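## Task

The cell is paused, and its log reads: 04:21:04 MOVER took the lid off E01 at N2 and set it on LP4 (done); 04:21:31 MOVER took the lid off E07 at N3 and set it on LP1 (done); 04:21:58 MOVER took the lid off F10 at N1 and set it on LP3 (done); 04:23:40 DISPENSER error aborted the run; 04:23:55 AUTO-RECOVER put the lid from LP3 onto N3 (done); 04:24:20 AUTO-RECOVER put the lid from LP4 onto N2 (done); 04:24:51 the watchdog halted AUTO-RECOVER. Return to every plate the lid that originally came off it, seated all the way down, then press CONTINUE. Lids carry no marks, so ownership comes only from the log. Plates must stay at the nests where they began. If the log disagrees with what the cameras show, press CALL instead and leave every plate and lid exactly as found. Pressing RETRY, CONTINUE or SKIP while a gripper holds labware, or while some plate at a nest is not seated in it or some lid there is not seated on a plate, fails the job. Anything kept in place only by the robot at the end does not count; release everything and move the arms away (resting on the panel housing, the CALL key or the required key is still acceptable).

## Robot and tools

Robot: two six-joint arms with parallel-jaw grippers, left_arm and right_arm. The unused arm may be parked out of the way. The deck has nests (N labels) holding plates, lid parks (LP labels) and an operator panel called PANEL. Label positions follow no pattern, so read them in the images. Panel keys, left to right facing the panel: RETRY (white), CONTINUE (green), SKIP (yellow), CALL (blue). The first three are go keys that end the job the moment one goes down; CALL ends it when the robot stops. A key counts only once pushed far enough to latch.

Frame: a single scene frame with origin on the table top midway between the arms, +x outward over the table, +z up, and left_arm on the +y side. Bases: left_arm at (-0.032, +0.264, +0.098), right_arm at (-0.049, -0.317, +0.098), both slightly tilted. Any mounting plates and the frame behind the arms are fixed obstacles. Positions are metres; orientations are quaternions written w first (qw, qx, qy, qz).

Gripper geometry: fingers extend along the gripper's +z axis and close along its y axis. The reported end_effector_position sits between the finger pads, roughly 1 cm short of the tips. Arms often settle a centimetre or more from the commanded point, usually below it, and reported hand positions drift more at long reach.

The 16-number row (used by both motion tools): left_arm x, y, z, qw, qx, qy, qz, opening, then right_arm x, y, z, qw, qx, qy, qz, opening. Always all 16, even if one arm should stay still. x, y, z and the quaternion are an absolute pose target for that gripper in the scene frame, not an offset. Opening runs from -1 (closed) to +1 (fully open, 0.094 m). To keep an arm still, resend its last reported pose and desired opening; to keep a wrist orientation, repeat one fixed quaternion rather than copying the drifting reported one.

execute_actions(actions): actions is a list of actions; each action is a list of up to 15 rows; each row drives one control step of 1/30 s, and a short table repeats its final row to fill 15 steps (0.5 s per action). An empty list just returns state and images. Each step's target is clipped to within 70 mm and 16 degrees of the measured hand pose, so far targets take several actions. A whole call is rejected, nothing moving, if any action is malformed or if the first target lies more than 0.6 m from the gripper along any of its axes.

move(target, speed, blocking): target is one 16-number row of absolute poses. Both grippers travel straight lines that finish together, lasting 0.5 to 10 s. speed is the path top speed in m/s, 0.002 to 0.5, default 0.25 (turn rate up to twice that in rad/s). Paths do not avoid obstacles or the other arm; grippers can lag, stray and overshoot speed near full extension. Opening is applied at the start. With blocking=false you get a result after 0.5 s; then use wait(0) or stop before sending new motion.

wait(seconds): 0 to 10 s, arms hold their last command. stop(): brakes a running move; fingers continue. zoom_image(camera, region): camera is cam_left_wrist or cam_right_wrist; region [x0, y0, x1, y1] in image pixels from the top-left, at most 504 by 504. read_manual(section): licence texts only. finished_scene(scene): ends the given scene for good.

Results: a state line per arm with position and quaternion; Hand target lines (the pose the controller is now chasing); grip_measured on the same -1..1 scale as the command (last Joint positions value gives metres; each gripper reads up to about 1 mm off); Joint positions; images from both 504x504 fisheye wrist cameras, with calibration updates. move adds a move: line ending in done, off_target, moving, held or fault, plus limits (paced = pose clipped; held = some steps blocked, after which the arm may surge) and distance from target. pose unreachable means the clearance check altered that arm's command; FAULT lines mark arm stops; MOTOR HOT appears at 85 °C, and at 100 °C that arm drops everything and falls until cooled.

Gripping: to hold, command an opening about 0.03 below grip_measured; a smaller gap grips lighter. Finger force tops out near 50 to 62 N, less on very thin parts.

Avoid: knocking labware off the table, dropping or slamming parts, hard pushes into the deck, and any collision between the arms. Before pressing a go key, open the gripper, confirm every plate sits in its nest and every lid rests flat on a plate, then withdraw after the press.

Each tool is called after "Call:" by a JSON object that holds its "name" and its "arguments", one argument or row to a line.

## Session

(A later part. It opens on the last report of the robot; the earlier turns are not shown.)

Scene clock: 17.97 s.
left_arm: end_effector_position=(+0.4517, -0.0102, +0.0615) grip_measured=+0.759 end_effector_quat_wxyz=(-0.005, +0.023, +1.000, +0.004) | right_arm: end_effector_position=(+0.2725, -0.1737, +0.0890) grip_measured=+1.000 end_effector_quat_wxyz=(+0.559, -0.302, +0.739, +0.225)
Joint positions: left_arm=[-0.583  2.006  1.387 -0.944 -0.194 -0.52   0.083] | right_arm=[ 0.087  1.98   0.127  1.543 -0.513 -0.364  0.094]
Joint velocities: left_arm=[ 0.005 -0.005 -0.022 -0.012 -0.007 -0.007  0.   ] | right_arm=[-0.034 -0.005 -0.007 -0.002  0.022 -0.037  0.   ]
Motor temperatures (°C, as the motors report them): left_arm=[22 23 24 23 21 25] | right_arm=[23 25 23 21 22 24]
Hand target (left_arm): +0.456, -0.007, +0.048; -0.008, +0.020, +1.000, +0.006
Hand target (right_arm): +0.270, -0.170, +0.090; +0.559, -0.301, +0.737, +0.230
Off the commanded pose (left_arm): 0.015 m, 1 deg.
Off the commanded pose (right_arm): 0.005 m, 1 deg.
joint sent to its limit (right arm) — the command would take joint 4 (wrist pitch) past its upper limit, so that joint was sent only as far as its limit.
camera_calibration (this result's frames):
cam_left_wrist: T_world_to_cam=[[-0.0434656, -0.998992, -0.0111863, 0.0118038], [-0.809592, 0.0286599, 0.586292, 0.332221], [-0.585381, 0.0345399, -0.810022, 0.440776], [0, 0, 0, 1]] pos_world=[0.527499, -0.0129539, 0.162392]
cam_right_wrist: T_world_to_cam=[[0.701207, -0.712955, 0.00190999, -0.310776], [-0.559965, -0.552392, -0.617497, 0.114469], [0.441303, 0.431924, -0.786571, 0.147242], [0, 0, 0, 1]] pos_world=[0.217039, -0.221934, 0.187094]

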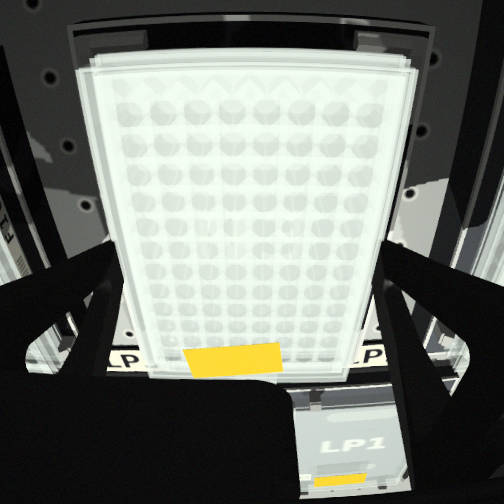

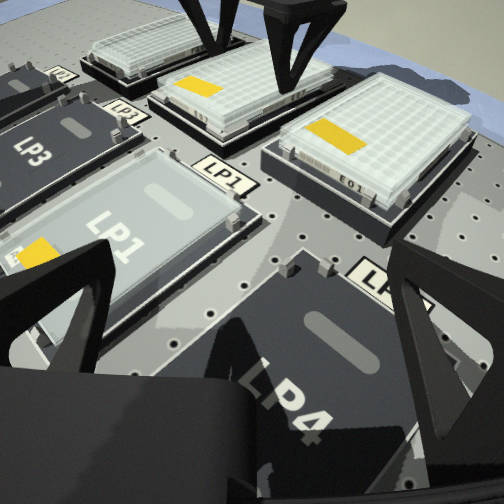

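Call:
{"name": "move", "arguments": {
  "target": [0.458,-0.008,0.105,0,0.02,1,0,0.72,0.27,-0.17,0.09,0.56,-0.3,0.736,0.23,1],
  "speed": 0.04
}}

Call:
{"name": "move", "arguments": {
  "target": [0.453,0.131,0.095,0,-0.01,1,0,0.72,0.27,-0.07,0.10,0.58,-0.26,0.75,0.2,1],
  "speed": 0.1
}}

Scene clock: 19.43 s.
left_arm: end_effector_position=(+0.4495, -0.0039, +0.0858) grip_measured=+0.759 end_effector_quat_wxyz=(-0.008, +0.023, +1.000, +0.003) | right_arm: end_effector_position=(+0.2725, -0.1737, +0.0890) grip_measured=+1.000 end_effector_quat_wxyz=(+0.559, -0.302, +0.739, +0.225)
Joint positions: left_arm=[-0.583  1.959  1.387 -0.994 -0.19  -0.521  0.083] | right_arm=[ 0.087  1.98   0.127  1.543 -0.513 -0.364  0.094]
Joint velocities: left_arm=[-0.005 -0.005 -0.007  0.002 -0.051 -0.066 -0.   ] | right_arm=[-0.005 -0.015 -0.002  0.007 -0.007  0.007  0.   ]
Motor temperatures (°C, as the motors report them): left_arm=[22 24 24 23 21 25] | right_arm=[23 25 23 21 22 24]
Hand target (left_arm): +0.457, -0.007, +0.105; +0.000, +0.020, +1.000, -0.000
Hand target (right_arm): +0.270, -0.170, +0.090; +0.559, -0.301, +0.737, +0.230
Off the commanded pose (left_arm): 0.021 m, 1 deg.
Off the commanded pose (right_arm): 0.005 m, 1 deg.
joint sent to its limit (right arm) — the command would take joint 4 (wrist pitch) past its upper limit, so that joint was sent only as far as its limit.
move: off_target (left_arm)
camera_calibration (this result's frames):
cam_left_wrist: T_world_to_cam=[[-0.0433618, -0.99901, -0.00989728, 0.0181301], [-0.806841, 0.0291751, 0.590048, 0.314461], [-0.589175, 0.033571, -0.807308, 0.460443], [0, 0, 0, 1]] pos_world=[0.525788, -0.00651988, 0.186352]
cam_right_wrist: T_world_to_cam=[[0.701207, -0.712955, 0.00190999, -0.310776], [-0.559965, -0.552392, -0.617497, 0.114469], [0.441303, 0.431924, -0.786571, 0.147242], [0, 0, 0, 1]] pos_world=[0.217039, -0.221934, 0.187094]

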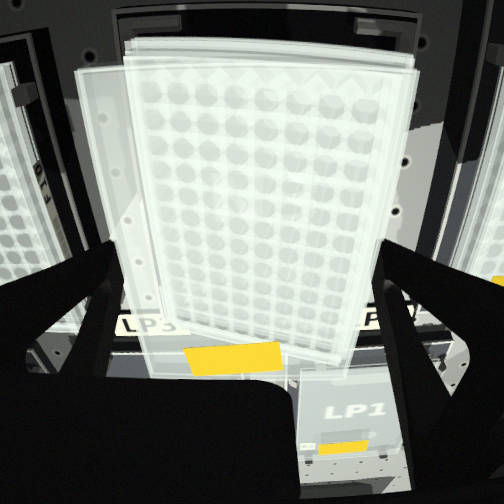

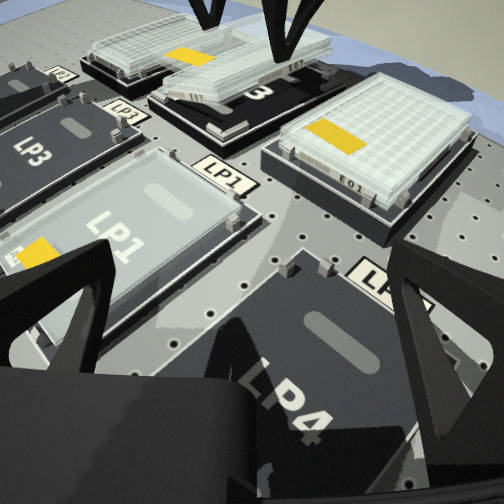

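Scene clock: 21.23 s.
left_arm: end_effector_position=(+0.4616, +0.1389, +0.1157) grip_measured=+0.759 end_effector_quat_wxyz=(+0.014, -0.018, +1.000, -0.000) | right_arm: end_effector_position=(+0.2720, -0.0727, +0.1032) grip_measured=+1.000 end_effector_quat_wxyz=(+0.579, -0.265, +0.747, +0.191)
Joint positions: left_arm=[-0.344  1.74   1.211 -0.949 -0.191 -0.351  0.083] | right_arm=[ 0.597  2.002  0.226  1.543  0.078 -0.203  0.094]
Joint velocities: left_arm=[ 0.005  0.005  0.017  0.007 -0.037 -0.037  0.   ] | right_arm=[-0.005 -0.015  0.002  0.007 -0.037 -0.066  0.   ]
Motor temperatures (°C, as the motors report them): left_arm=[22 24 24 23 21 25] | right_arm=[23 25 23 21 22 24]
Hand target (left_arm): +0.454, +0.132, +0.095; +0.000, -0.010, +1.000, +0.001
Hand target (right_arm): +0.270, -0.070, +0.100; +0.576, -0.262, +0.749, +0.196
Off the commanded pose (left_arm): 0.024 m, 2 deg.
Off the commanded pose (right_arm): 0.005 m, 1 deg.
joint sent to its limit (right arm) — the command would take joint 4 (wrist pitch) past its upper limit, so that joint was sent only as far as its limit.
move: off_target (left_arm)
camera_calibration (this result's frames):
cam_left_wrist: T_world_to_cam=[[0.0388116, -0.999242, -0.00315653, 0.122947], [-0.831242, -0.0340391, 0.554867, 0.326479], [-0.554554, -0.0189114, -0.831933, 0.481099], [0, 0, 0, 1]] pos_world=[0.533407, 0.143065, 0.219478]
cam_right_wrist: T_world_to_cam=[[0.621303, -0.783359, 0.0182139, -0.223517], [-0.600882, -0.491237, -0.630577, 0.195707], [0.502915, 0.380835, -0.775913, 0.0933667], [0, 0, 0, 1]] pos_world=[0.209513, -0.114513, 0.199924]

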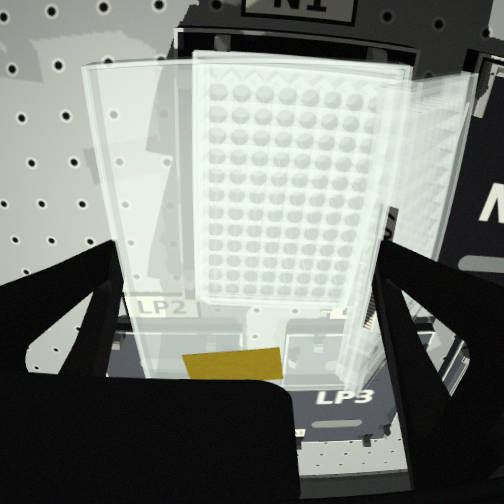

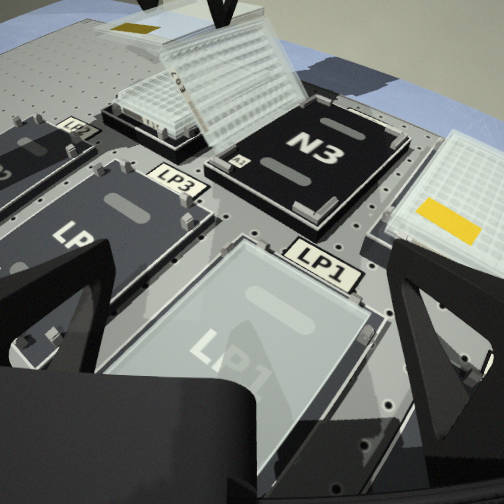

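Call:
{"name": "move", "arguments": {
  "target": [0.46,0.135,0.17,0,-0.01,1,0,0.72,0.27,-0.1,0.2,0.4,-0.1,0.9,0.05,-0.1],
  "speed": 0.07
}}

Scene clock: 26.33 s.
left_arm: end_effector_position=(+0.4390, +0.1454, +0.1398) grip_measured=+0.759 end_effector_quat_wxyz=(-0.029, -0.007, +0.999, +0.012) | right_arm: end_effector_position=(+0.2590, -0.1148, +0.1793) grip_measured=-0.098 end_effector_quat_wxyz=(+0.388, -0.118, +0.914, +0.031)
Joint positions: left_arm=[-0.353  1.705  1.232 -1.097 -0.187 -0.355  0.083] | right_arm=[ 0.816  1.124  0.422 -0.152  0.631  0.341  0.042]
Joint velocities: left_arm=[-0.015 -0.005 -0.002 -0.002 -0.022 -0.007  0.   ] | right_arm=[ 0.005 -0.005  0.002  0.002  0.007  0.007 -0.   ]
Motor temperatures (°C, as the motors report them): left_arm=[22 24 25 23 21 25] | right_arm=[23 25 23 21 22 24]
Hand target (left_arm): +0.458, +0.136, +0.170; +0.000, -0.010, +1.000, -0.000
Hand target (right_arm): +0.269, -0.101, +0.203; +0.404, -0.104, +0.907, +0.050
Off the commanded pose (left_arm): 0.038 m, 4 deg.
Off the commanded pose (right_arm): 0.028 m, 4 deg.
move: off_target (left_arm, right_arm)
camera_calibration (this result's frames):
cam_left_wrist: T_world_to_cam=[[0.0149911, -0.999448, -0.0296361, 0.144587], [-0.780878, -0.0302143, 0.623953, 0.262253], [-0.624504, 0.0137884, -0.7809, 0.507566], [0, 0, 0, 1]] pos_world=[0.519597, 0.145432, 0.23701]
cam_right_wrist: T_world_to_cam=[[0.241718, -0.969895, 0.0295997, -0.174926], [-0.954993, -0.243187, -0.169849, 0.252781], [0.171934, 0.0127879, -0.985026, 0.255989], [0, 0, 0, 1]] pos_world=[0.239674, -0.11146, 0.300268]

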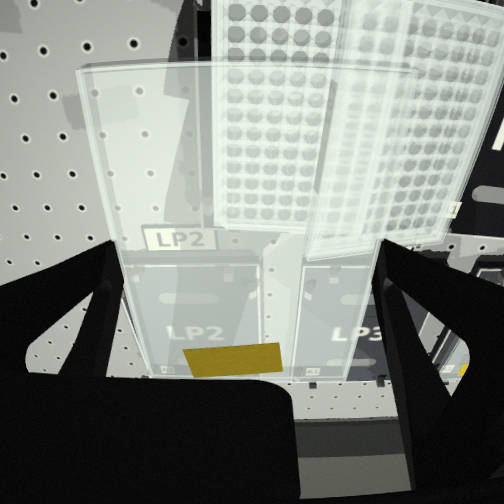

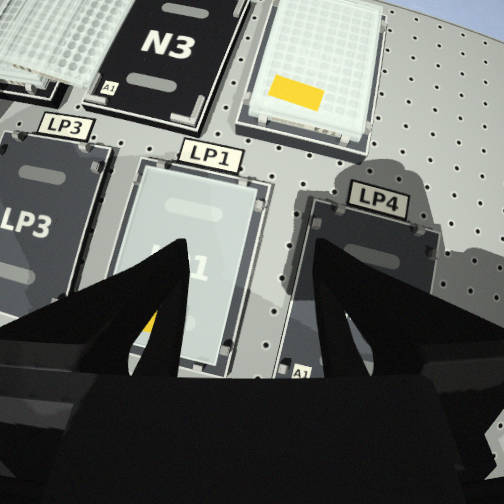

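Call:
{"name": "move", "arguments": {
  "target": [0.44,0.36,0.12,0,0,1,0,0.72,0.27,0.0,0.11,0.58,-0.26,0.75,0.2,1],
  "speed": 0.15
}}

Call:
{"name": "move", "arguments": {
  "target": [0.44,0.36,0.03,0,0,1,0,0.72,0.27,0.0,0.11,0.58,-0.26,0.75,0.2,1],
  "speed": 0.05
}}

Scene clock: 29.13 s.
left_arm: end_effector_position=(+0.4400, +0.3562, +0.1110) grip_measured=+0.759 end_effector_quat_wxyz=(-0.019, +0.000, +1.000, +0.001) | right_arm: end_effector_position=(+0.2634, +0.0021, +0.1092) grip_measured=+1.000 end_effector_quat_wxyz=(+0.574, -0.258, +0.750, +0.205)
Joint positions: left_arm=[ 0.111  1.625  1.138 -0.98  -0.142  0.133  0.083] | right_arm=[ 0.813  1.988  0.35   1.395  0.275 -0.12   0.094]
Joint velocities: left_arm=[-0.015 -0.005 -0.017 -0.012  0.051  0.007 -0.001] | right_arm=[ 0.005 -0.005 -0.007 -0.007 -0.037 -0.007  0.   ]
Motor temperatures (°C, as the motors report them): left_arm=[22 24 25 23 21 25] | right_arm=[23 25 23 21 22 24]
Hand target (left_arm): +0.443, +0.361, +0.119; -0.001, +0.000, +1.000, +0.003
Hand target (right_arm): +0.270, +0.001, +0.106; +0.579, -0.257, +0.748, +0.198
Off the commanded pose (left_arm): 0.010 m, 2 deg.
Off the commanded pose (right_arm): 0.007 m, 1 deg.
move: done
camera_calibration (this result's frames):
cam_left_wrist: T_world_to_cam=[[0.00209867, -0.999973, -0.00702124, 0.357706], [-0.794365, -0.00593206, 0.607412, 0.286499], [-0.607438, 0.00430267, -0.794356, 0.480108], [0, 0, 0, 1]] pos_world=[0.51847, 0.35733, 0.209865]
cam_right_wrist: T_world_to_cam=[[0.62505, -0.780436, -0.0152098, -0.157075], [-0.611714, -0.477631, -0.630614, 0.233869], [0.484889, 0.40347, -0.775948, 0.0785784], [0, 0, 0, 1]] pos_world=[0.203139, -0.0425875, 0.206065]

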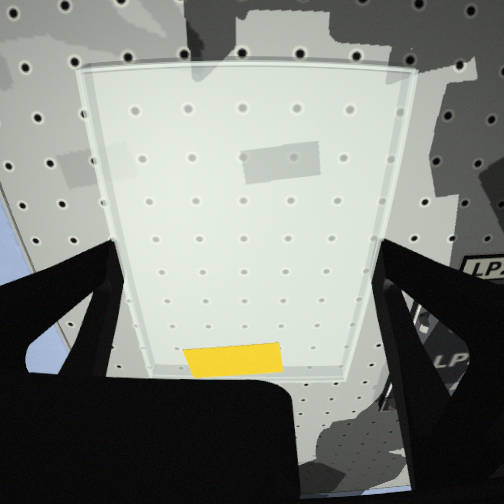

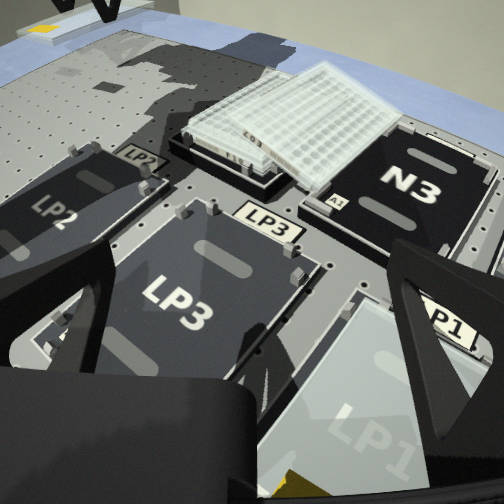

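Scene clock: 31.10 s.
left_arm: end_effector_position=(+0.4480, +0.3561, +0.0463) grip_measured=+0.759 end_effector_quat_wxyz=(+0.011, +0.001, +1.000, +0.002) | right_arm: end_effector_position=(+0.2633, +0.0025, +0.1092) grip_measured=+1.000 end_effector_quat_wxyz=(+0.574, -0.260, +0.749, +0.206)
Joint positions: left_arm=[ 0.13   1.725  1.071 -0.752 -0.133  0.161  0.083] | right_arm=[ 0.811  1.988  0.35   1.395  0.268 -0.123  0.094]
Joint velocities: left_arm=[-0.005  0.005  0.002  0.012  0.007 -0.022 -0.   ] | right_arm=[ 0.005 -0.005  0.012 -0.007  0.022 -0.007  0.   ]
Motor temperatures (°C, as the motors report them): left_arm=[22 24 25 23 21 25] | right_arm=[23 25 23 21 23 24]
Hand target (left_arm): +0.441, +0.360, +0.030; -0.000, -0.000, +1.000, -0.000
Hand target (right_arm): +0.270, +0.000, +0.110; +0.578, -0.259, +0.748, +0.199
Off the commanded pose (left_arm): 0.019 m, 1 deg.
Off the commanded pose (right_arm): 0.007 m, 1 deg.
move: off_target (left_arm)
camera_calibration (this result's frames):
cam_left_wrist: T_world_to_cam=[[0.00122173, -0.999964, -0.008405, 0.357642], [-0.828423, -0.00571974, 0.560074, 0.349538], [-0.560102, 0.00627864, -0.8284, 0.413319], [0, 0, 0, 1]] pos_world=[0.520629, 0.357033, 0.149632]
cam_right_wrist: T_world_to_cam=[[0.629787, -0.776653, -0.0133346, -0.15813], [-0.60778, -0.482012, -0.631085, 0.233002], [0.483707, 0.405553, -0.775599, 0.0787441], [0, 0, 0, 1]] pos_world=[0.203113, -0.0424374, 0.206009]

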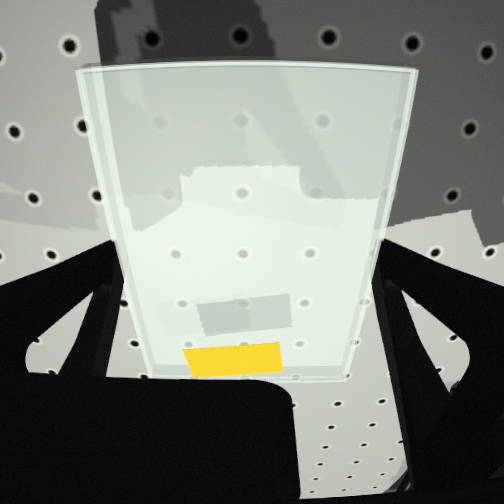

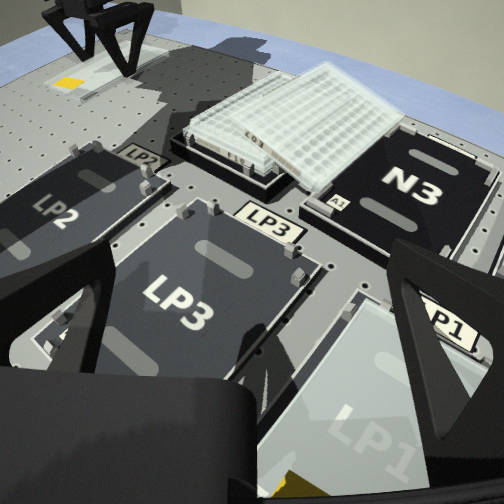

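Call:
{"name": "move", "arguments": {
  "target": [0.44,0.36,0.015,-0.01,0,1,0,0.72,0.27,0.0,0.11,0.58,-0.26,0.75,0.2,1],
  "speed": 0.03
}}

Call:
{"name": "move", "arguments": {
  "target": [0.44,0.36,0.04,0,0,1,0,1,0.27,0.0,0.11,0.58,-0.26,0.75,0.2,1],
  "speed": 0.03
}}

Call:
{"name": "move", "arguments": {
  "target": [0.45,0.35,0.16,0,0,1,0,1,0.24,0.06,0.09,0.62,-0.1,0.77,0.08,1],
  "speed": 0.1
}}

Call:
{"name": "move", "arguments": {
  "target": [0.46,0.16,0.13,0,0,0.887,-0.462,-0.3,0.24,0.06,0.09,0.62,-0.1,0.77,0.08,1],
  "speed": 0.2
}}

Scene clock: 32.57 s.
left_arm: end_effector_position=(+0.4455, +0.3544, +0.0354) grip_measured=+0.759 end_effector_quat_wxyz=(+0.002, +0.002, +1.000, +0.001) | right_arm: end_effector_position=(+0.2633, +0.0025, +0.1092) grip_measured=+1.000 end_effector_quat_wxyz=(+0.574, -0.260, +0.749, +0.206)
Joint positions: left_arm=[ 0.13   1.749  1.071 -0.746 -0.134  0.162  0.083] | right_arm=[ 0.811  1.988  0.35   1.395  0.268 -0.124  0.094]
Joint velocities: left_arm=[-0.024 -0.005  0.007  0.007  0.007 -0.007  0.   ] | right_arm=[-0.015 -0.024 -0.002 -0.012  0.007 -0.022  0.   ]
Motor temperatures (°C, as the motors report them): left_arm=[22 24 24 23 21 25] | right_arm=[23 25 23 21 23 24]
Hand target (left_arm): +0.440, +0.360, +0.016; -0.010, +0.000, +1.000, +0.000
Hand target (right_arm): +0.270, -0.000, +0.110; +0.578, -0.259, +0.748, +0.199
Off the commanded pose (left_arm): 0.022 m, 1 deg.
Off the commanded pose (right_arm): 0.007 m, 1 deg.
move: off_target (left_arm)
camera_calibration (this result's frames):
cam_left_wrist: T_world_to_cam=[[-0.00202335, -0.999978, -0.00638547, 0.357186], [-0.818405, -0.00201346, 0.574638, 0.34725], [-0.574638, 0.00638859, -0.818382, 0.4089], [0, 0, 0, 1]] pos_world=[0.519883, 0.355265, 0.137374]
cam_right_wrist: T_world_to_cam=[[0.629866, -0.776595, -0.0129661, -0.158192], [-0.607586, -0.482253, -0.631087, 0.232952], [0.483846, 0.405378, -0.775604, 0.0787082], [0, 0, 0, 1]] pos_world=[0.203095, -0.0424155, 0.206008]

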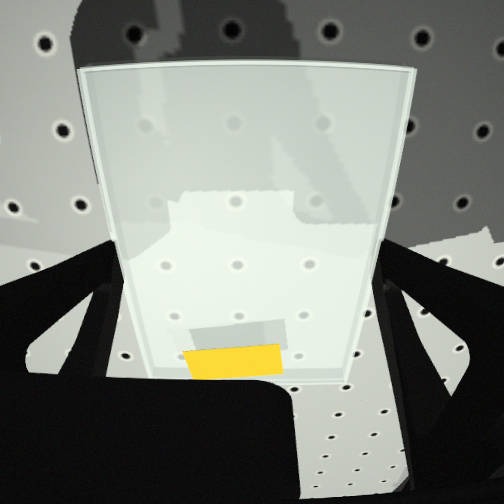

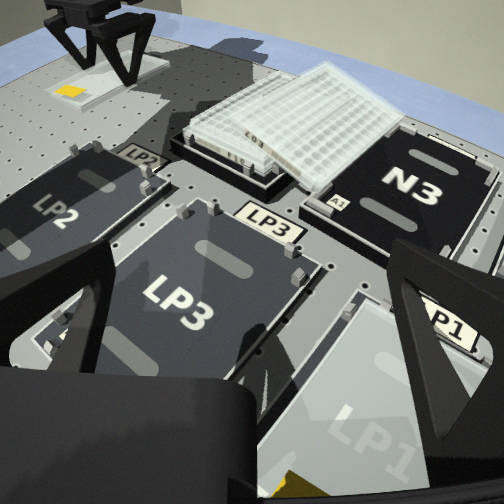

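Scene clock: 33.27 s.
left_arm: end_effector_position=(+0.4455, +0.3544, +0.0354) grip_measured=+0.999 end_effector_quat_wxyz=(+0.002, +0.002, +1.000, +0.001) | right_arm: end_effector_position=(+0.2633, +0.0025, +0.1092) grip_measured=+1.000 end_effector_quat_wxyz=(+0.574, -0.260, +0.749, +0.206)
Joint positions: left_arm=[ 0.13   1.749  1.071 -0.746 -0.134  0.162  0.094] | right_arm=[ 0.811  1.988  0.35   1.395  0.268 -0.124  0.094]
Joint velocities: left_arm=[-0.005 -0.005  0.007  0.012 -0.022  0.081  0.   ] | right_arm=[-0.015 -0.005  0.007 -0.007 -0.051 -0.081  0.   ]
Motor temperatures (°C, as the motors report them): left_arm=[22 24 24 23 21 25] | right_arm=[23 25 23 21 23 24]
Hand target (left_arm): +0.440, +0.360, +0.040; -0.000, -0.000, +1.000, +0.000
Hand target (right_arm): +0.270, -0.000, +0.110; +0.578, -0.259, +0.748, +0.199
Off the commanded pose (left_arm): 0.009 m, 0 deg.
Off the commanded pose (right_arm): 0.007 m, 1 deg.
move: done
camera_calibration (this result's frames):
cam_left_wrist: T_world_to_cam=[[-0.00202335, -0.999978, -0.00638547, 0.357186], [-0.818405, -0.00201346, 0.574638, 0.34725], [-0.574638, 0.00638859, -0.818382, 0.4089], [0, 0, 0, 1]] pos_world=[0.519883, 0.355265, 0.137374]
cam_right_wrist: T_world_to_cam=[[0.629866, -0.776595, -0.0129661, -0.158192], [-0.607586, -0.482253, -0.631087, 0.232952], [0.483846, 0.405378, -0.775604, 0.0787082], [0, 0, 0, 1]] pos_world=[0.203095, -0.0424155, 0.206008]

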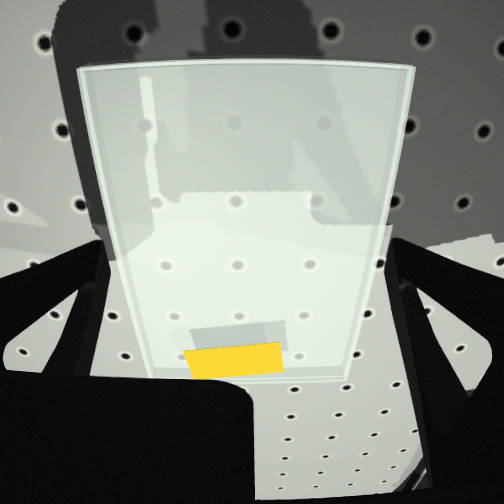

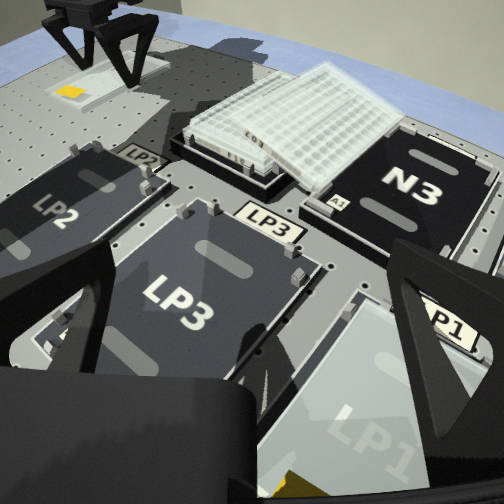

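Scene clock: 35.77 s.
left_arm: end_effector_position=(+0.4274, +0.3501, +0.1356) grip_measured=+0.999 end_effector_quat_wxyz=(-0.026, +0.002, +1.000, -0.004) | right_arm: end_effector_position=(+0.2442, +0.0539, +0.1000) grip_measured=+1.000 end_effector_quat_wxyz=(+0.627, -0.097, +0.769, +0.078)
Joint positions: left_arm=[ 0.098  1.568  1.133 -1.05  -0.134  0.121  0.094] | right_arm=[ 1.114  2.172  0.579  1.41   0.978 -0.016  0.094]
Joint velocities: left_arm=[ 0.005 -0.015 -0.007 -0.012 -0.037 -0.066 -0.001] | right_arm=[ 0.005  0.005  0.017 -0.012  0.007 -0.007  0.   ]
Motor temperatures (°C, as the motors report them): left_arm=[22 24 25 23 21 25] | right_arm=[23 25 23 21 23 24]
Hand target (left_arm): +0.447, +0.350, +0.161; +0.001, -0.000, +1.000, -0.000
Hand target (right_arm): +0.239, +0.059, +0.091; +0.622, -0.101, +0.772, +0.079
Off the commanded pose (left_arm): 0.033 m, 3 deg.
Off the commanded pose (right_arm): 0.012 m, 1 deg.
move: off_target (left_arm, right_arm)
camera_calibration (this result's frames):
cam_left_wrist: T_world_to_cam=[[-0.000823356, -0.999989, 0.00463647, 0.351528], [-0.785657, 0.00351528, 0.618652, 0.252956], [-0.618662, -0.0031333, -0.785651, 0.498222], [0, 0, 0, 1]] pos_world=[0.507257, 0.352196, 0.233307]
cam_right_wrist: T_world_to_cam=[[0.251252, -0.967919, -0.00243643, -0.00467453], [-0.715561, -0.184049, -0.673868, 0.254886], [0.651801, 0.171054, -0.738848, 0.0279428], [0, 0, 0, 1]] pos_world=[0.165348, 0.0376071, 0.192393]

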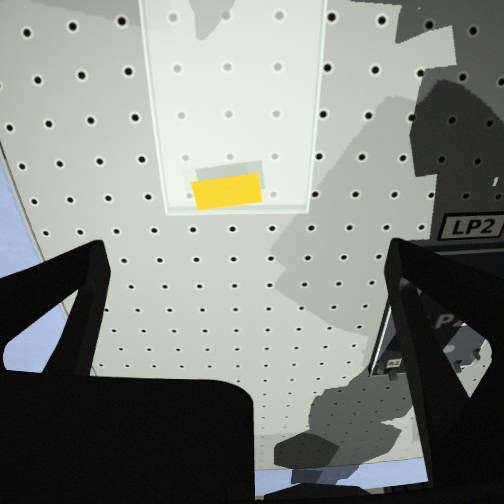

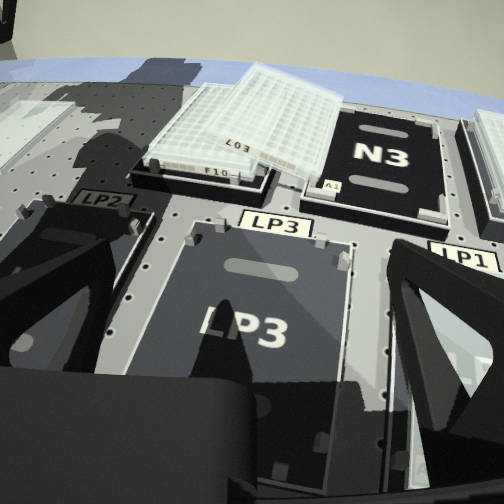

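Scene clock: 38.53 s.
left_arm: end_effector_position=(+0.4618, +0.1675, +0.1440) grip_measured=-0.298 end_effector_quat_wxyz=(+0.008, +0.003, +0.888, -0.460) | right_arm: end_effector_position=(+0.2442, +0.0539, +0.1000) grip_measured=+1.000 end_effector_quat_wxyz=(+0.626, -0.095, +0.770, +0.079)
Joint positions: left_arm=[ 0.019  1.723  1.133 -0.891  0.809  0.067  0.033] | right_arm=[ 1.114  2.172  0.579  1.41   0.978 -0.012  0.094]
Joint velocities: left_arm=[-0.015 -0.005  0.007  0.002  0.007  0.066  0.001] | right_arm=[-0.015 -0.005 -0.007 -0.012 -0.037 -0.022  0.   ]
Motor temperatures (°C, as the motors report them): left_arm=[22 24 25 23 21 25] | right_arm=[23 25 23 21 22 24]
Hand target (left_arm): +0.457, +0.159, +0.130; -0.006, +0.000, +0.887, -0.463
Hand target (right_arm): +0.240, +0.060, +0.090; +0.622, -0.100, +0.772, +0.080
Off the commanded pose (left_arm): 0.016 m, 1 deg.
Off the commanded pose (right_arm): 0.012 m, 1 deg.
move: off_target (left_arm, right_arm)
camera_calibration (this result's frames):
cam_left_wrist: T_world_to_cam=[[-0.0104215, -0.579813, 0.814683, -0.0137203], [-0.822789, 0.467968, 0.322529, 0.257417], [-0.568252, -0.666951, -0.48194, 0.569774], [0, 0, 0, 1]] pos_world=[0.535431, 0.251593, 0.20275]
cam_right_wrist: T_world_to_cam=[[0.2505, -0.968097, -0.00617199, -0.00410776], [-0.716322, -0.181055, -0.673871, 0.25491], [0.651255, 0.173226, -0.738823, 0.0279566], [0, 0, 0, 1]] pos_world=[0.16542, 0.0373334, 0.192406]

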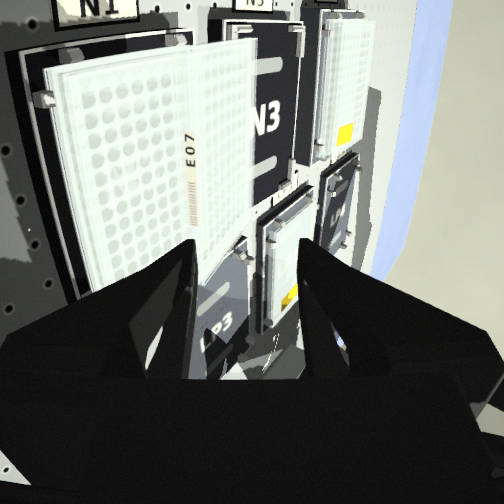

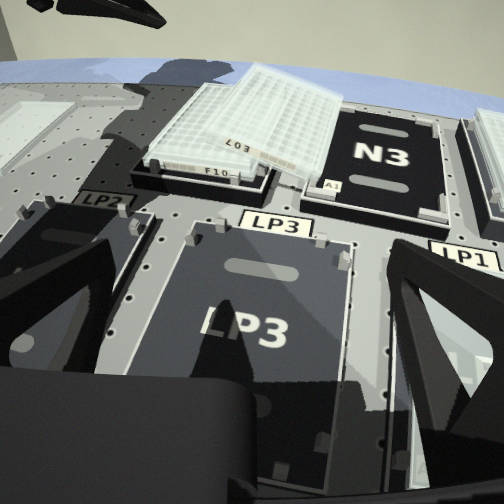

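Call:
{"name": "move", "arguments": {
  "target": [0.455,0.14,0.072,0,0,0.825,-0.565,-0.4,0.24,0.06,0.09,0.62,-0.1,0.77,0.08,1],
  "speed": 0.06
}}

Scene clock: 47.27 s.
left_arm: end_effector_position=(+0.4592, +0.1345, +0.0877) grip_measured=-0.398 end_effector_quat_wxyz=(+0.001, +0.008, +0.826, -0.564) | right_arm: end_effector_position=(+0.2442, +0.0539, +0.1000) grip_measured=+1.000 end_effector_quat_wxyz=(+0.626, -0.095, +0.770, +0.079)
Joint positions: left_arm=[ 0.019  1.919  1.118 -0.745  1.049  0.121  0.028] | right_arm=[ 1.114  2.172  0.579  1.41   0.978 -0.012  0.094]
Joint velocities: left_arm=[-0.005 -0.005 -0.007 -0.002 -0.022  0.022 -0.   ] | right_arm=[-0.005 -0.005  0.007  0.012  0.037  0.007  0.   ]
Motor temperatures (°C, as the motors report them): left_arm=[22 24 24 23 21 25] | right_arm=[23 25 23 21 22 24]
Hand target (left_arm): +0.455, +0.140, +0.072; -0.002, +0.001, +0.825, -0.565
Hand target (right_arm): +0.240, +0.060, +0.090; +0.622, -0.101, +0.772, +0.080
Off the commanded pose (left_arm): 0.017 m, 1 deg.
Off the commanded pose (right_arm): 0.012 m, 1 deg.
move: off_target (left_arm, right_arm)
camera_calibration (this result's frames):
cam_left_wrist: T_world_to_cam=[[-0.0122675, -0.367398, 0.929983, -0.0248696], [-0.811776, 0.546703, 0.205271, 0.283535], [-0.583841, -0.752419, -0.304951, 0.522277], [0, 0, 0, 1]] pos_world=[0.534788, 0.228825, 0.124196]
cam_right_wrist: T_world_to_cam=[[0.2505, -0.968097, -0.00617199, -0.00410776], [-0.716322, -0.181055, -0.673871, 0.25491], [0.651255, 0.173226, -0.738823, 0.0279566], [0, 0, 0, 1]] pos_world=[0.16542, 0.0373334, 0.192406]

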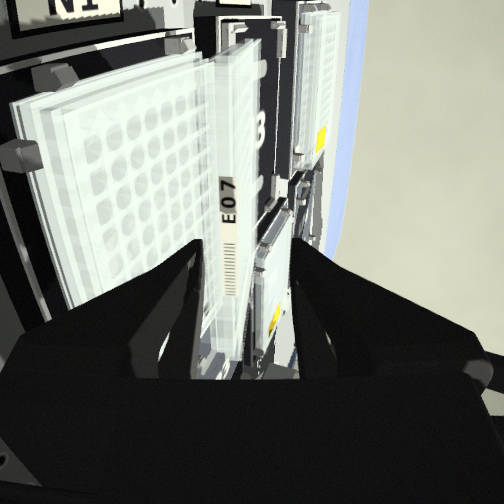

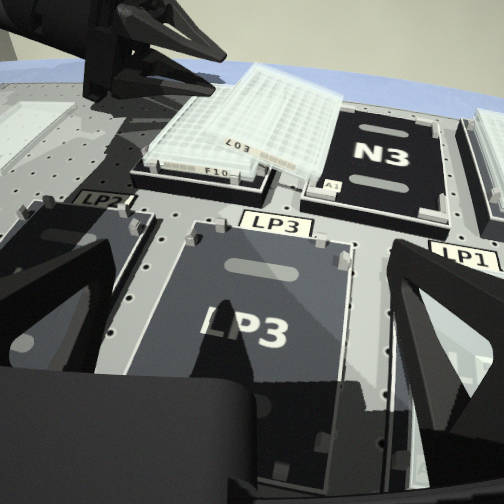

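Lower about 8 mm, then advance.

Call:
{"name": "move", "arguments": {
  "target": [0.455,0.14,0.062,0,0,0.825,-0.565,-0.4,0.24,0.06,0.09,0.62,-0.1,0.77,0.08,1],
  "speed": 0.04
}}

Call:
{"name": "move", "arguments": {
  "target": [0.455,0.10,0.06,0,0,0.825,-0.565,-0.4,0.24,0.06,0.09,0.62,-0.1,0.77,0.08,1],
  "speed": 0.04
}}

Scene clock: 48.37 s.
left_arm: end_effector_position=(+0.4603, +0.1353, +0.0793) grip_measured=-0.398 end_effector_quat_wxyz=(+0.004, +0.008, +0.826, -0.564) | right_arm: end_effector_position=(+0.2442, +0.0539, +0.1000) grip_measured=+1.000 end_effector_quat_wxyz=(+0.626, -0.095, +0.770, +0.079)
Joint positions: left_arm=[ 0.024  1.936  1.118 -0.724  1.049  0.123  0.028] | right_arm=[ 1.114  2.172  0.579  1.41   0.978 -0.012  0.094]
Joint velocities: left_arm=[ 0.015  0.005 -0.012  0.002  0.022 -0.037 -0.001] | right_arm=[-0.005 -0.005 -0.007  0.017 -0.051 -0.022  0.   ]
Motor temperatures (°C, as the motors report them): left_arm=[22 24 24 23 21 25] | right_arm=[23 25 23 21 22 24]
Hand target (left_arm): +0.455, +0.140, +0.062; -0.000, -0.000, +0.825, -0.565
Hand target (right_arm): +0.240, +0.060, +0.090; +0.622, -0.100, +0.772, +0.080
Off the commanded pose (left_arm): 0.019 m, 1 deg.
Off the commanded pose (right_arm): 0.012 m, 1 deg.
move: off_target (left_arm, right_arm)
camera_calibration (this result's frames):
cam_left_wrist: T_world_to_cam=[[-0.0157515, -0.367729, 0.929799, -0.0150641], [-0.814964, 0.543486, 0.201139, 0.287938], [-0.579298, -0.754585, -0.308247, 0.519457], [0, 0, 0, 1]] pos_world=[0.535342, 0.229944, 0.116212]
cam_right_wrist: T_world_to_cam=[[0.250424, -0.968114, -0.00654554, -0.00405108], [-0.716397, -0.180756, -0.673871, 0.254913], [0.651201, 0.173443, -0.73882, 0.0279579], [0, 0, 0, 1]] pos_world=[0.165427, 0.037306, 0.192408]

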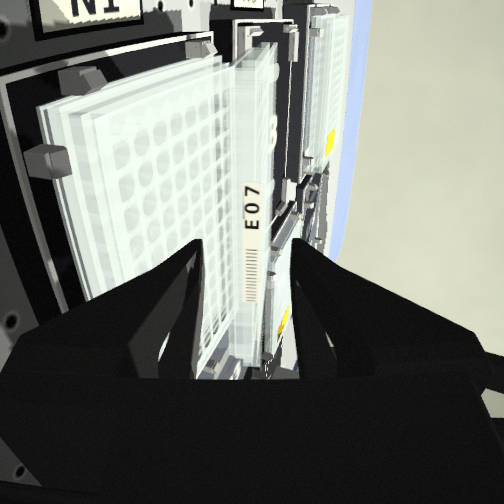

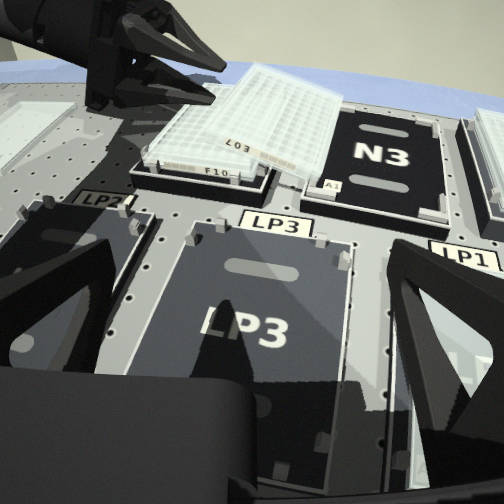

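Scene clock: 49.67 s.
left_arm: end_effector_position=(+0.4645, +0.1085, +0.0759) grip_measured=-0.398 end_effector_quat_wxyz=(+0.017, +0.006, +0.824, -0.566) | right_arm: end_effector_position=(+0.2442, +0.0539, +0.1000) grip_measured=+1.000 end_effector_quat_wxyz=(+0.626, -0.095, +0.770, +0.079)
Joint positions: left_arm=[-0.029  1.936  1.082 -0.547  1.049 -0.015  0.028] | right_arm=[ 1.114  2.172  0.579  1.41   0.978 -0.012  0.094]
Joint velocities: left_arm=[-0.005 -0.015  0.002  0.002 -0.007  0.007 -0.   ] | right_arm=[-0.005  0.005  0.007 -0.017 -0.007 -0.007  0.   ]
Motor temperatures (°C, as the motors report them): left_arm=[22 24 24 23 21 25] | right_arm=[23 25 23 21 22 24]
Hand target (left_arm): +0.455, +0.100, +0.061; +0.000, +0.000, +0.825, -0.565
Hand target (right_arm): +0.240, +0.060, +0.090; +0.622, -0.100, +0.772, +0.080
Off the commanded pose (left_arm): 0.020 m, 2 deg.
Off the commanded pose (right_arm): 0.012 m, 1 deg.
move: off_target (left_arm, right_arm)
camera_calibration (this result's frames):
cam_left_wrist: T_world_to_cam=[[-0.0262594, -0.364042, 0.931012, -0.0173117], [-0.828834, 0.52861, 0.183318, 0.316013], [-0.558878, -0.766841, -0.315611, 0.492994], [0, 0, 0, 1]] pos_world=[0.536991, 0.204698, 0.113781]
cam_right_wrist: T_world_to_cam=[[0.250424, -0.968114, -0.00654554, -0.00405108], [-0.716397, -0.180756, -0.673871, 0.254913], [0.651201, 0.173443, -0.73882, 0.0279579], [0, 0, 0, 1]] pos_world=[0.165427, 0.037306, 0.192408]

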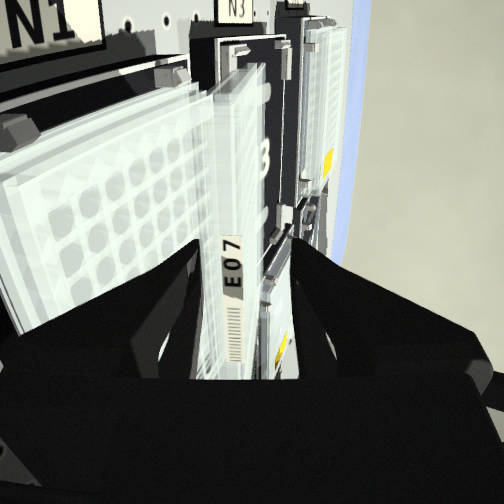

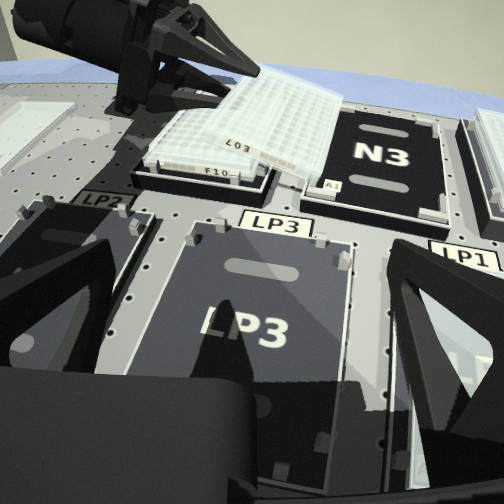

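Call:
{"name": "move", "arguments": {
  "target": [0.46,0.095,0.07,0,0,0.825,-0.565,-0.78,0.24,0.06,0.09,0.62,-0.1,0.77,0.08,1],
  "speed": 0.03
}}

Call:
{"name": "move", "arguments": {
  "target": [0.46,0.12,0.16,0,0,0.87,-0.49,-0.78,0.25,-0.08,0.13,0.55,-0.4,0.65,0.33,1],
  "speed": 0.08
}}

Scene clock: 50.67 s.
left_arm: end_effector_position=(+0.4641, +0.1072, +0.0757) grip_measured=-0.757 end_effector_quat_wxyz=(+0.009, -0.004, +0.825, -0.565) | right_arm: end_effector_position=(+0.2442, +0.0539, +0.1000) grip_measured=+1.000 end_effector_quat_wxyz=(+0.626, -0.095, +0.770, +0.079)
Joint positions: left_arm=[-0.032  1.936  1.082 -0.547  1.046 -0.041  0.011] | right_arm=[ 1.114  2.172  0.579  1.41   0.978 -0.012  0.094]
Joint velocities: left_arm=[-0.015  0.005  0.012  0.017  0.037  0.037 -0.001] | right_arm=[-0.005  0.005 -0.007 -0.007 -0.037  0.007  0.   ]
Motor temperatures (°C, as the motors report them): left_arm=[22 24 24 23 21 25] | right_arm=[23 25 23 21 22 24]
Hand target (left_arm): +0.460, +0.095, +0.070; -0.000, +0.000, +0.825, -0.565
Hand target (right_arm): +0.240, +0.060, +0.090; +0.622, -0.100, +0.772, +0.080
Off the commanded pose (left_arm): 0.014 m, 1 deg.
Off the commanded pose (right_arm): 0.012 m, 1 deg.
move: off_target (left_arm, right_arm)
camera_calibration (this result's frames):
cam_left_wrist: T_world_to_cam=[[-0.00211546, -0.36612, 0.930565, -0.0285599], [-0.827769, 0.522752, 0.203789, 0.315012], [-0.561066, -0.769861, -0.304169, 0.492195], [0, 0, 0, 1]] pos_world=[0.53685, 0.203793, 0.112091]
cam_right_wrist: T_world_to_cam=[[0.250424, -0.968114, -0.00654554, -0.00405108], [-0.716397, -0.180756, -0.673871, 0.254913], [0.651201, 0.173443, -0.73882, 0.0279579], [0, 0, 0, 1]] pos_world=[0.165427, 0.037306, 0.192408]

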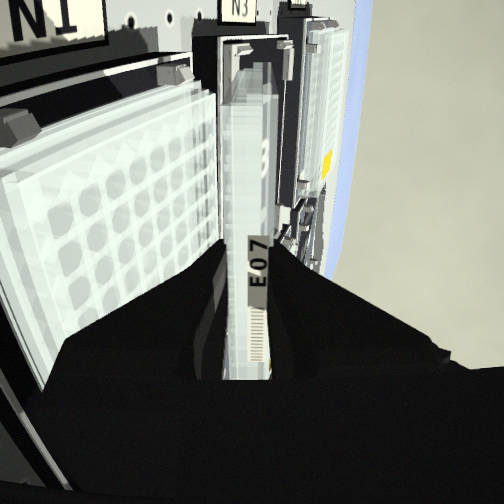

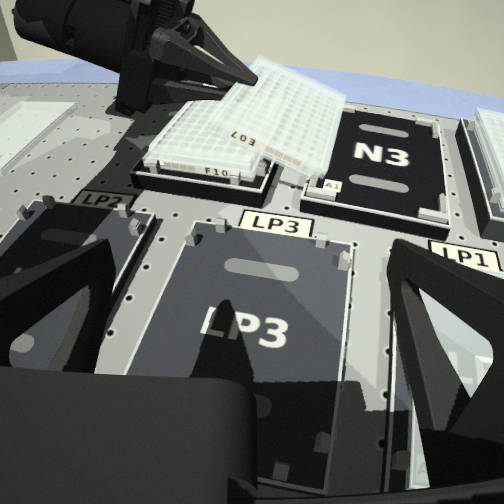

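Scene clock: 56.27 s.
left_arm: end_effector_position=(+0.4506, +0.1250, +0.1408) grip_measured=-0.757 end_effector_quat_wxyz=(-0.009, -0.009, +0.871, -0.491) | right_arm: end_effector_position=(+0.2495, -0.0753, +0.1281) grip_measured=+1.000 end_effector_quat_wxyz=(+0.548, -0.395, +0.653, +0.342)
Joint positions: left_arm=[-0.053  1.733  1.082 -0.78   0.87  -0.057  0.011] | right_arm=[ 0.347  1.848  0.206  1.371 -0.607 -0.333  0.094]
Joint velocities: left_arm=[-0.005 -0.015 -0.007  0.002 -0.007 -0.022 -0.   ] | right_arm=[-0.015 -0.005  0.002 -0.012  0.037 -0.037  0.   ]
Motor temperatures (°C, as the motors report them): left_arm=[22 24 24 23 22 25] | right_arm=[23 25 23 21 23 24]
Hand target (left_arm): +0.458, +0.120, +0.160; +0.001, -0.001, +0.871, -0.491
Hand target (right_arm): +0.252, -0.080, +0.130; +0.553, -0.397, +0.651, +0.335
Off the commanded pose (left_arm): 0.022 m, 1 deg.
Off the commanded pose (right_arm): 0.005 m, 2 deg.
move: off_target (left_arm)
camera_calibration (this result's frames):
cam_left_wrist: T_world_to_cam=[[0.0269922, -0.522114, 0.852448, -0.0652218], [-0.812143, 0.485745, 0.323229, 0.261979], [-0.582834, -0.701034, -0.41092, 0.534305], [0, 0, 0, 1]] pos_world=[0.525936, 0.213258, 0.190476]
cam_right_wrist: T_world_to_cam=[[0.893705, -0.448338, -0.0168723, -0.250327], [-0.329794, -0.630976, -0.702214, 0.12759], [0.304183, 0.633137, -0.711766, 0.185379], [0, 0, 0, 1]] pos_world=[0.209408, -0.149095, 0.217318]

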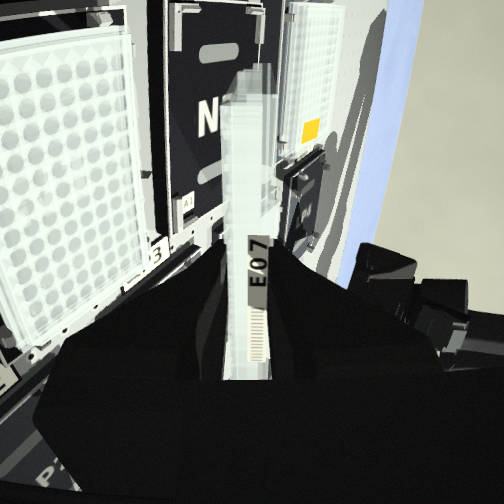

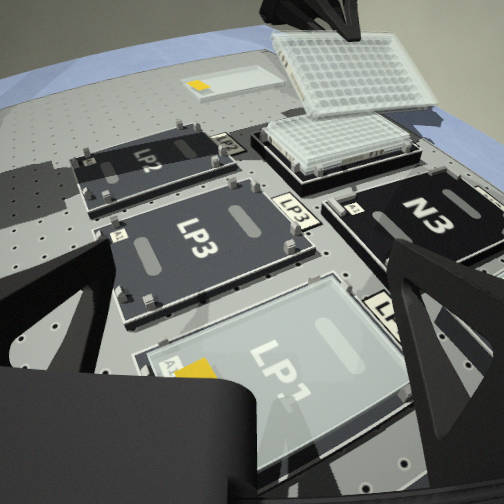

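Call:
{"name": "move", "arguments": {
  "target": [0.40,0.28,0.2,0,0,1,0,-0.79,0.25,-0.08,0.13,0.55,-0.4,0.65,0.33,1],
  "speed": 0.2
}}

Call:
{"name": "move", "arguments": {
  "target": [0.30,0.37,0.11,0,0,0.77,0.64,-0.79,0.25,-0.08,0.13,0.55,-0.4,0.65,0.33,1],
  "speed": 0.2
}}

Scene clock: 59.23 s.
left_arm: end_effector_position=(+0.4048, +0.2856, +0.1907) grip_measured=-0.757 end_effector_quat_wxyz=(+0.002, -0.005, +1.000, -0.001) | right_arm: end_effector_position=(+0.2495, -0.0753, +0.1281) grip_measured=+1.000 end_effector_quat_wxyz=(+0.548, -0.400, +0.651, +0.339)
Joint positions: left_arm=[-0.073  1.419  1.082 -1.115 -0.157 -0.055  0.011] | right_arm=[ 0.347  1.839  0.206  1.356 -0.607 -0.348  0.094]
Joint velocities: left_arm=[-0.015 -0.015  0.027 -0.012 -0.007 -0.022  0.   ] | right_arm=[0.005 0.005 0.002 0.007 0.037 0.037 0.   ]
Motor temperatures (°C, as the motors report them): left_arm=[22 24 24 23 21 25] | right_arm=[23 25 23 21 23 24]
Hand target (left_arm): +0.401, +0.281, +0.200; +0.005, -0.003, +1.000, -0.000
Hand target (right_arm): +0.250, -0.080, +0.130; +0.552, -0.401, +0.652, +0.331
Off the commanded pose (left_arm): 0.012 m, 1 deg.
Off the commanded pose (right_arm): 0.005 m, 1 deg.
move: off_target (left_arm)
camera_calibration (this result's frames):
cam_left_wrist: T_world_to_cam=[[0.0119133, -0.999926, -0.00233529, 0.28285], [-0.819159, -0.0110989, 0.573458, 0.227673], [-0.573442, -0.0049188, -0.819231, 0.515976], [0, 0, 0, 1]] pos_world=[0.479013, 0.287894, 0.292803]
cam_right_wrist: T_world_to_cam=[[0.895395, -0.445234, -0.00593825, -0.25188], [-0.322153, -0.63855, -0.698907, 0.12465], [0.307385, 0.627711, -0.715187, 0.184626], [0, 0, 0, 1]] pos_world=[0.208937, -0.148442, 0.217665]

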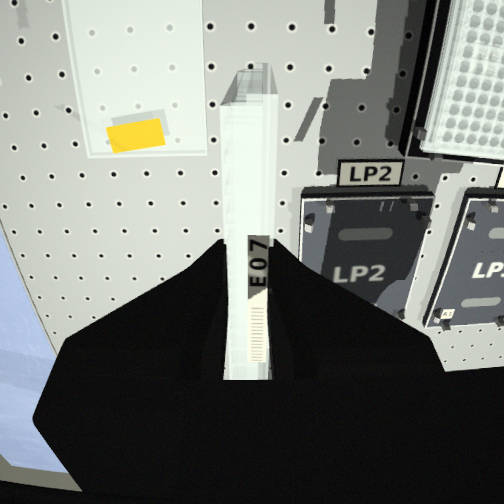

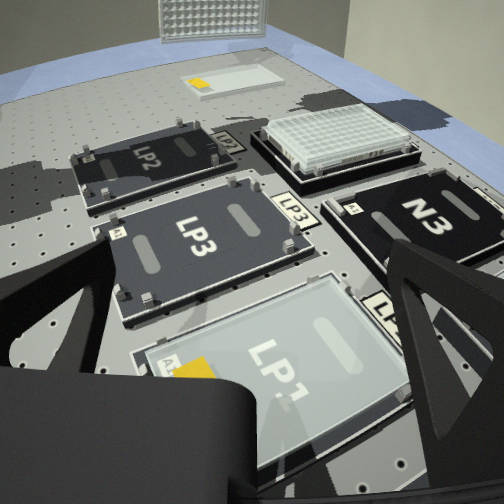

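Scene clock: 63.00 s.
left_arm: end_effector_position=(+0.3222, +0.3631, +0.1230) grip_measured=-0.758 end_effector_quat_wxyz=(+0.011, +0.011, +0.825, +0.565) | right_arm: end_effector_position=(+0.2495, -0.0753, +0.1281) grip_measured=+1.000 end_effector_quat_wxyz=(+0.548, -0.400, +0.651, +0.339)
Joint positions: left_arm=[-0.242  1.773  0.828 -1.251 -1.307 -0.767  0.011] | right_arm=[ 0.347  1.839  0.206  1.356 -0.607 -0.348  0.094]
Joint velocities: left_arm=[-0.015  0.005 -0.002 -0.012  0.037  0.037 -0.   ] | right_arm=[-0.005 -0.005 -0.002 -0.002  0.022 -0.007  0.   ]
Motor temperatures (°C, as the motors report them): left_arm=[22 24 24 23 21 25] | right_arm=[23 25 23 21 23 24]
Hand target (left_arm): +0.324, +0.363, +0.125; +0.015, +0.008, +0.826, +0.564
Hand target (right_arm): +0.250, -0.080, +0.130; +0.552, -0.401, +0.652, +0.331
Off the commanded pose (left_arm): 0.027 m, 11 deg.
Off the commanded pose (right_arm): 0.005 m, 1 deg.
move: held (left_arm); limits=held; held on 18 of 113 steps (left_arm), including the last (left_arm)
pose unreachable (left arm): on one or more control steps of this call, first in action 0 (counted from 0), this arm could not follow its commanded pose, so it was not sent that pose on those steps. On the call's last step it was still not sent that pose. It may still have moved: this result reports where it is.
cause: the commanded pose would bring two parts of the arm too close to each other (its wrist (the part past joint 4) and its wrist camera, with joints 5 (wrist yaw) and 6 (wrist roll) between them).
camera_calibration (this result's frames):
cam_left_wrist: T_world_to_cam=[[-0.00278205, -0.358504, -0.933524, 0.247563], [-0.834105, -0.514103, 0.199918, 0.433147], [-0.551599, 0.779213, -0.297599, 0.0576198], [0, 0, 0, 1]] pos_world=[0.393762, 0.266536, 0.16166]
cam_right_wrist: T_world_to_cam=[[0.895425, -0.445177, -0.00556226, -0.251931], [-0.321877, -0.638689, -0.698908, 0.12457], [0.307585, 0.62761, -0.71519, 0.184569], [0, 0, 0, 1]] pos_world=[0.208911, -0.14843, 0.217664]

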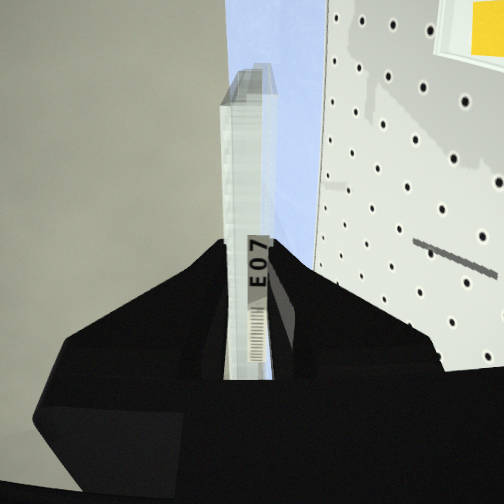

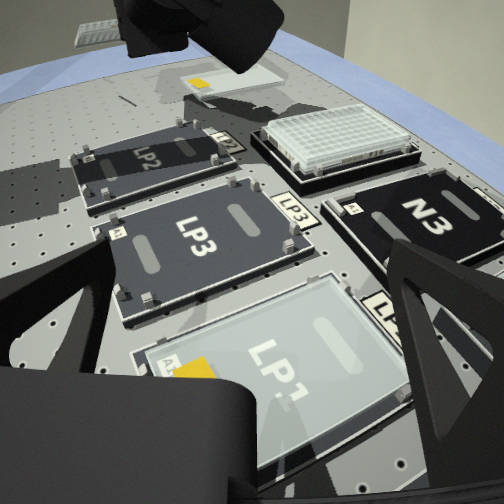

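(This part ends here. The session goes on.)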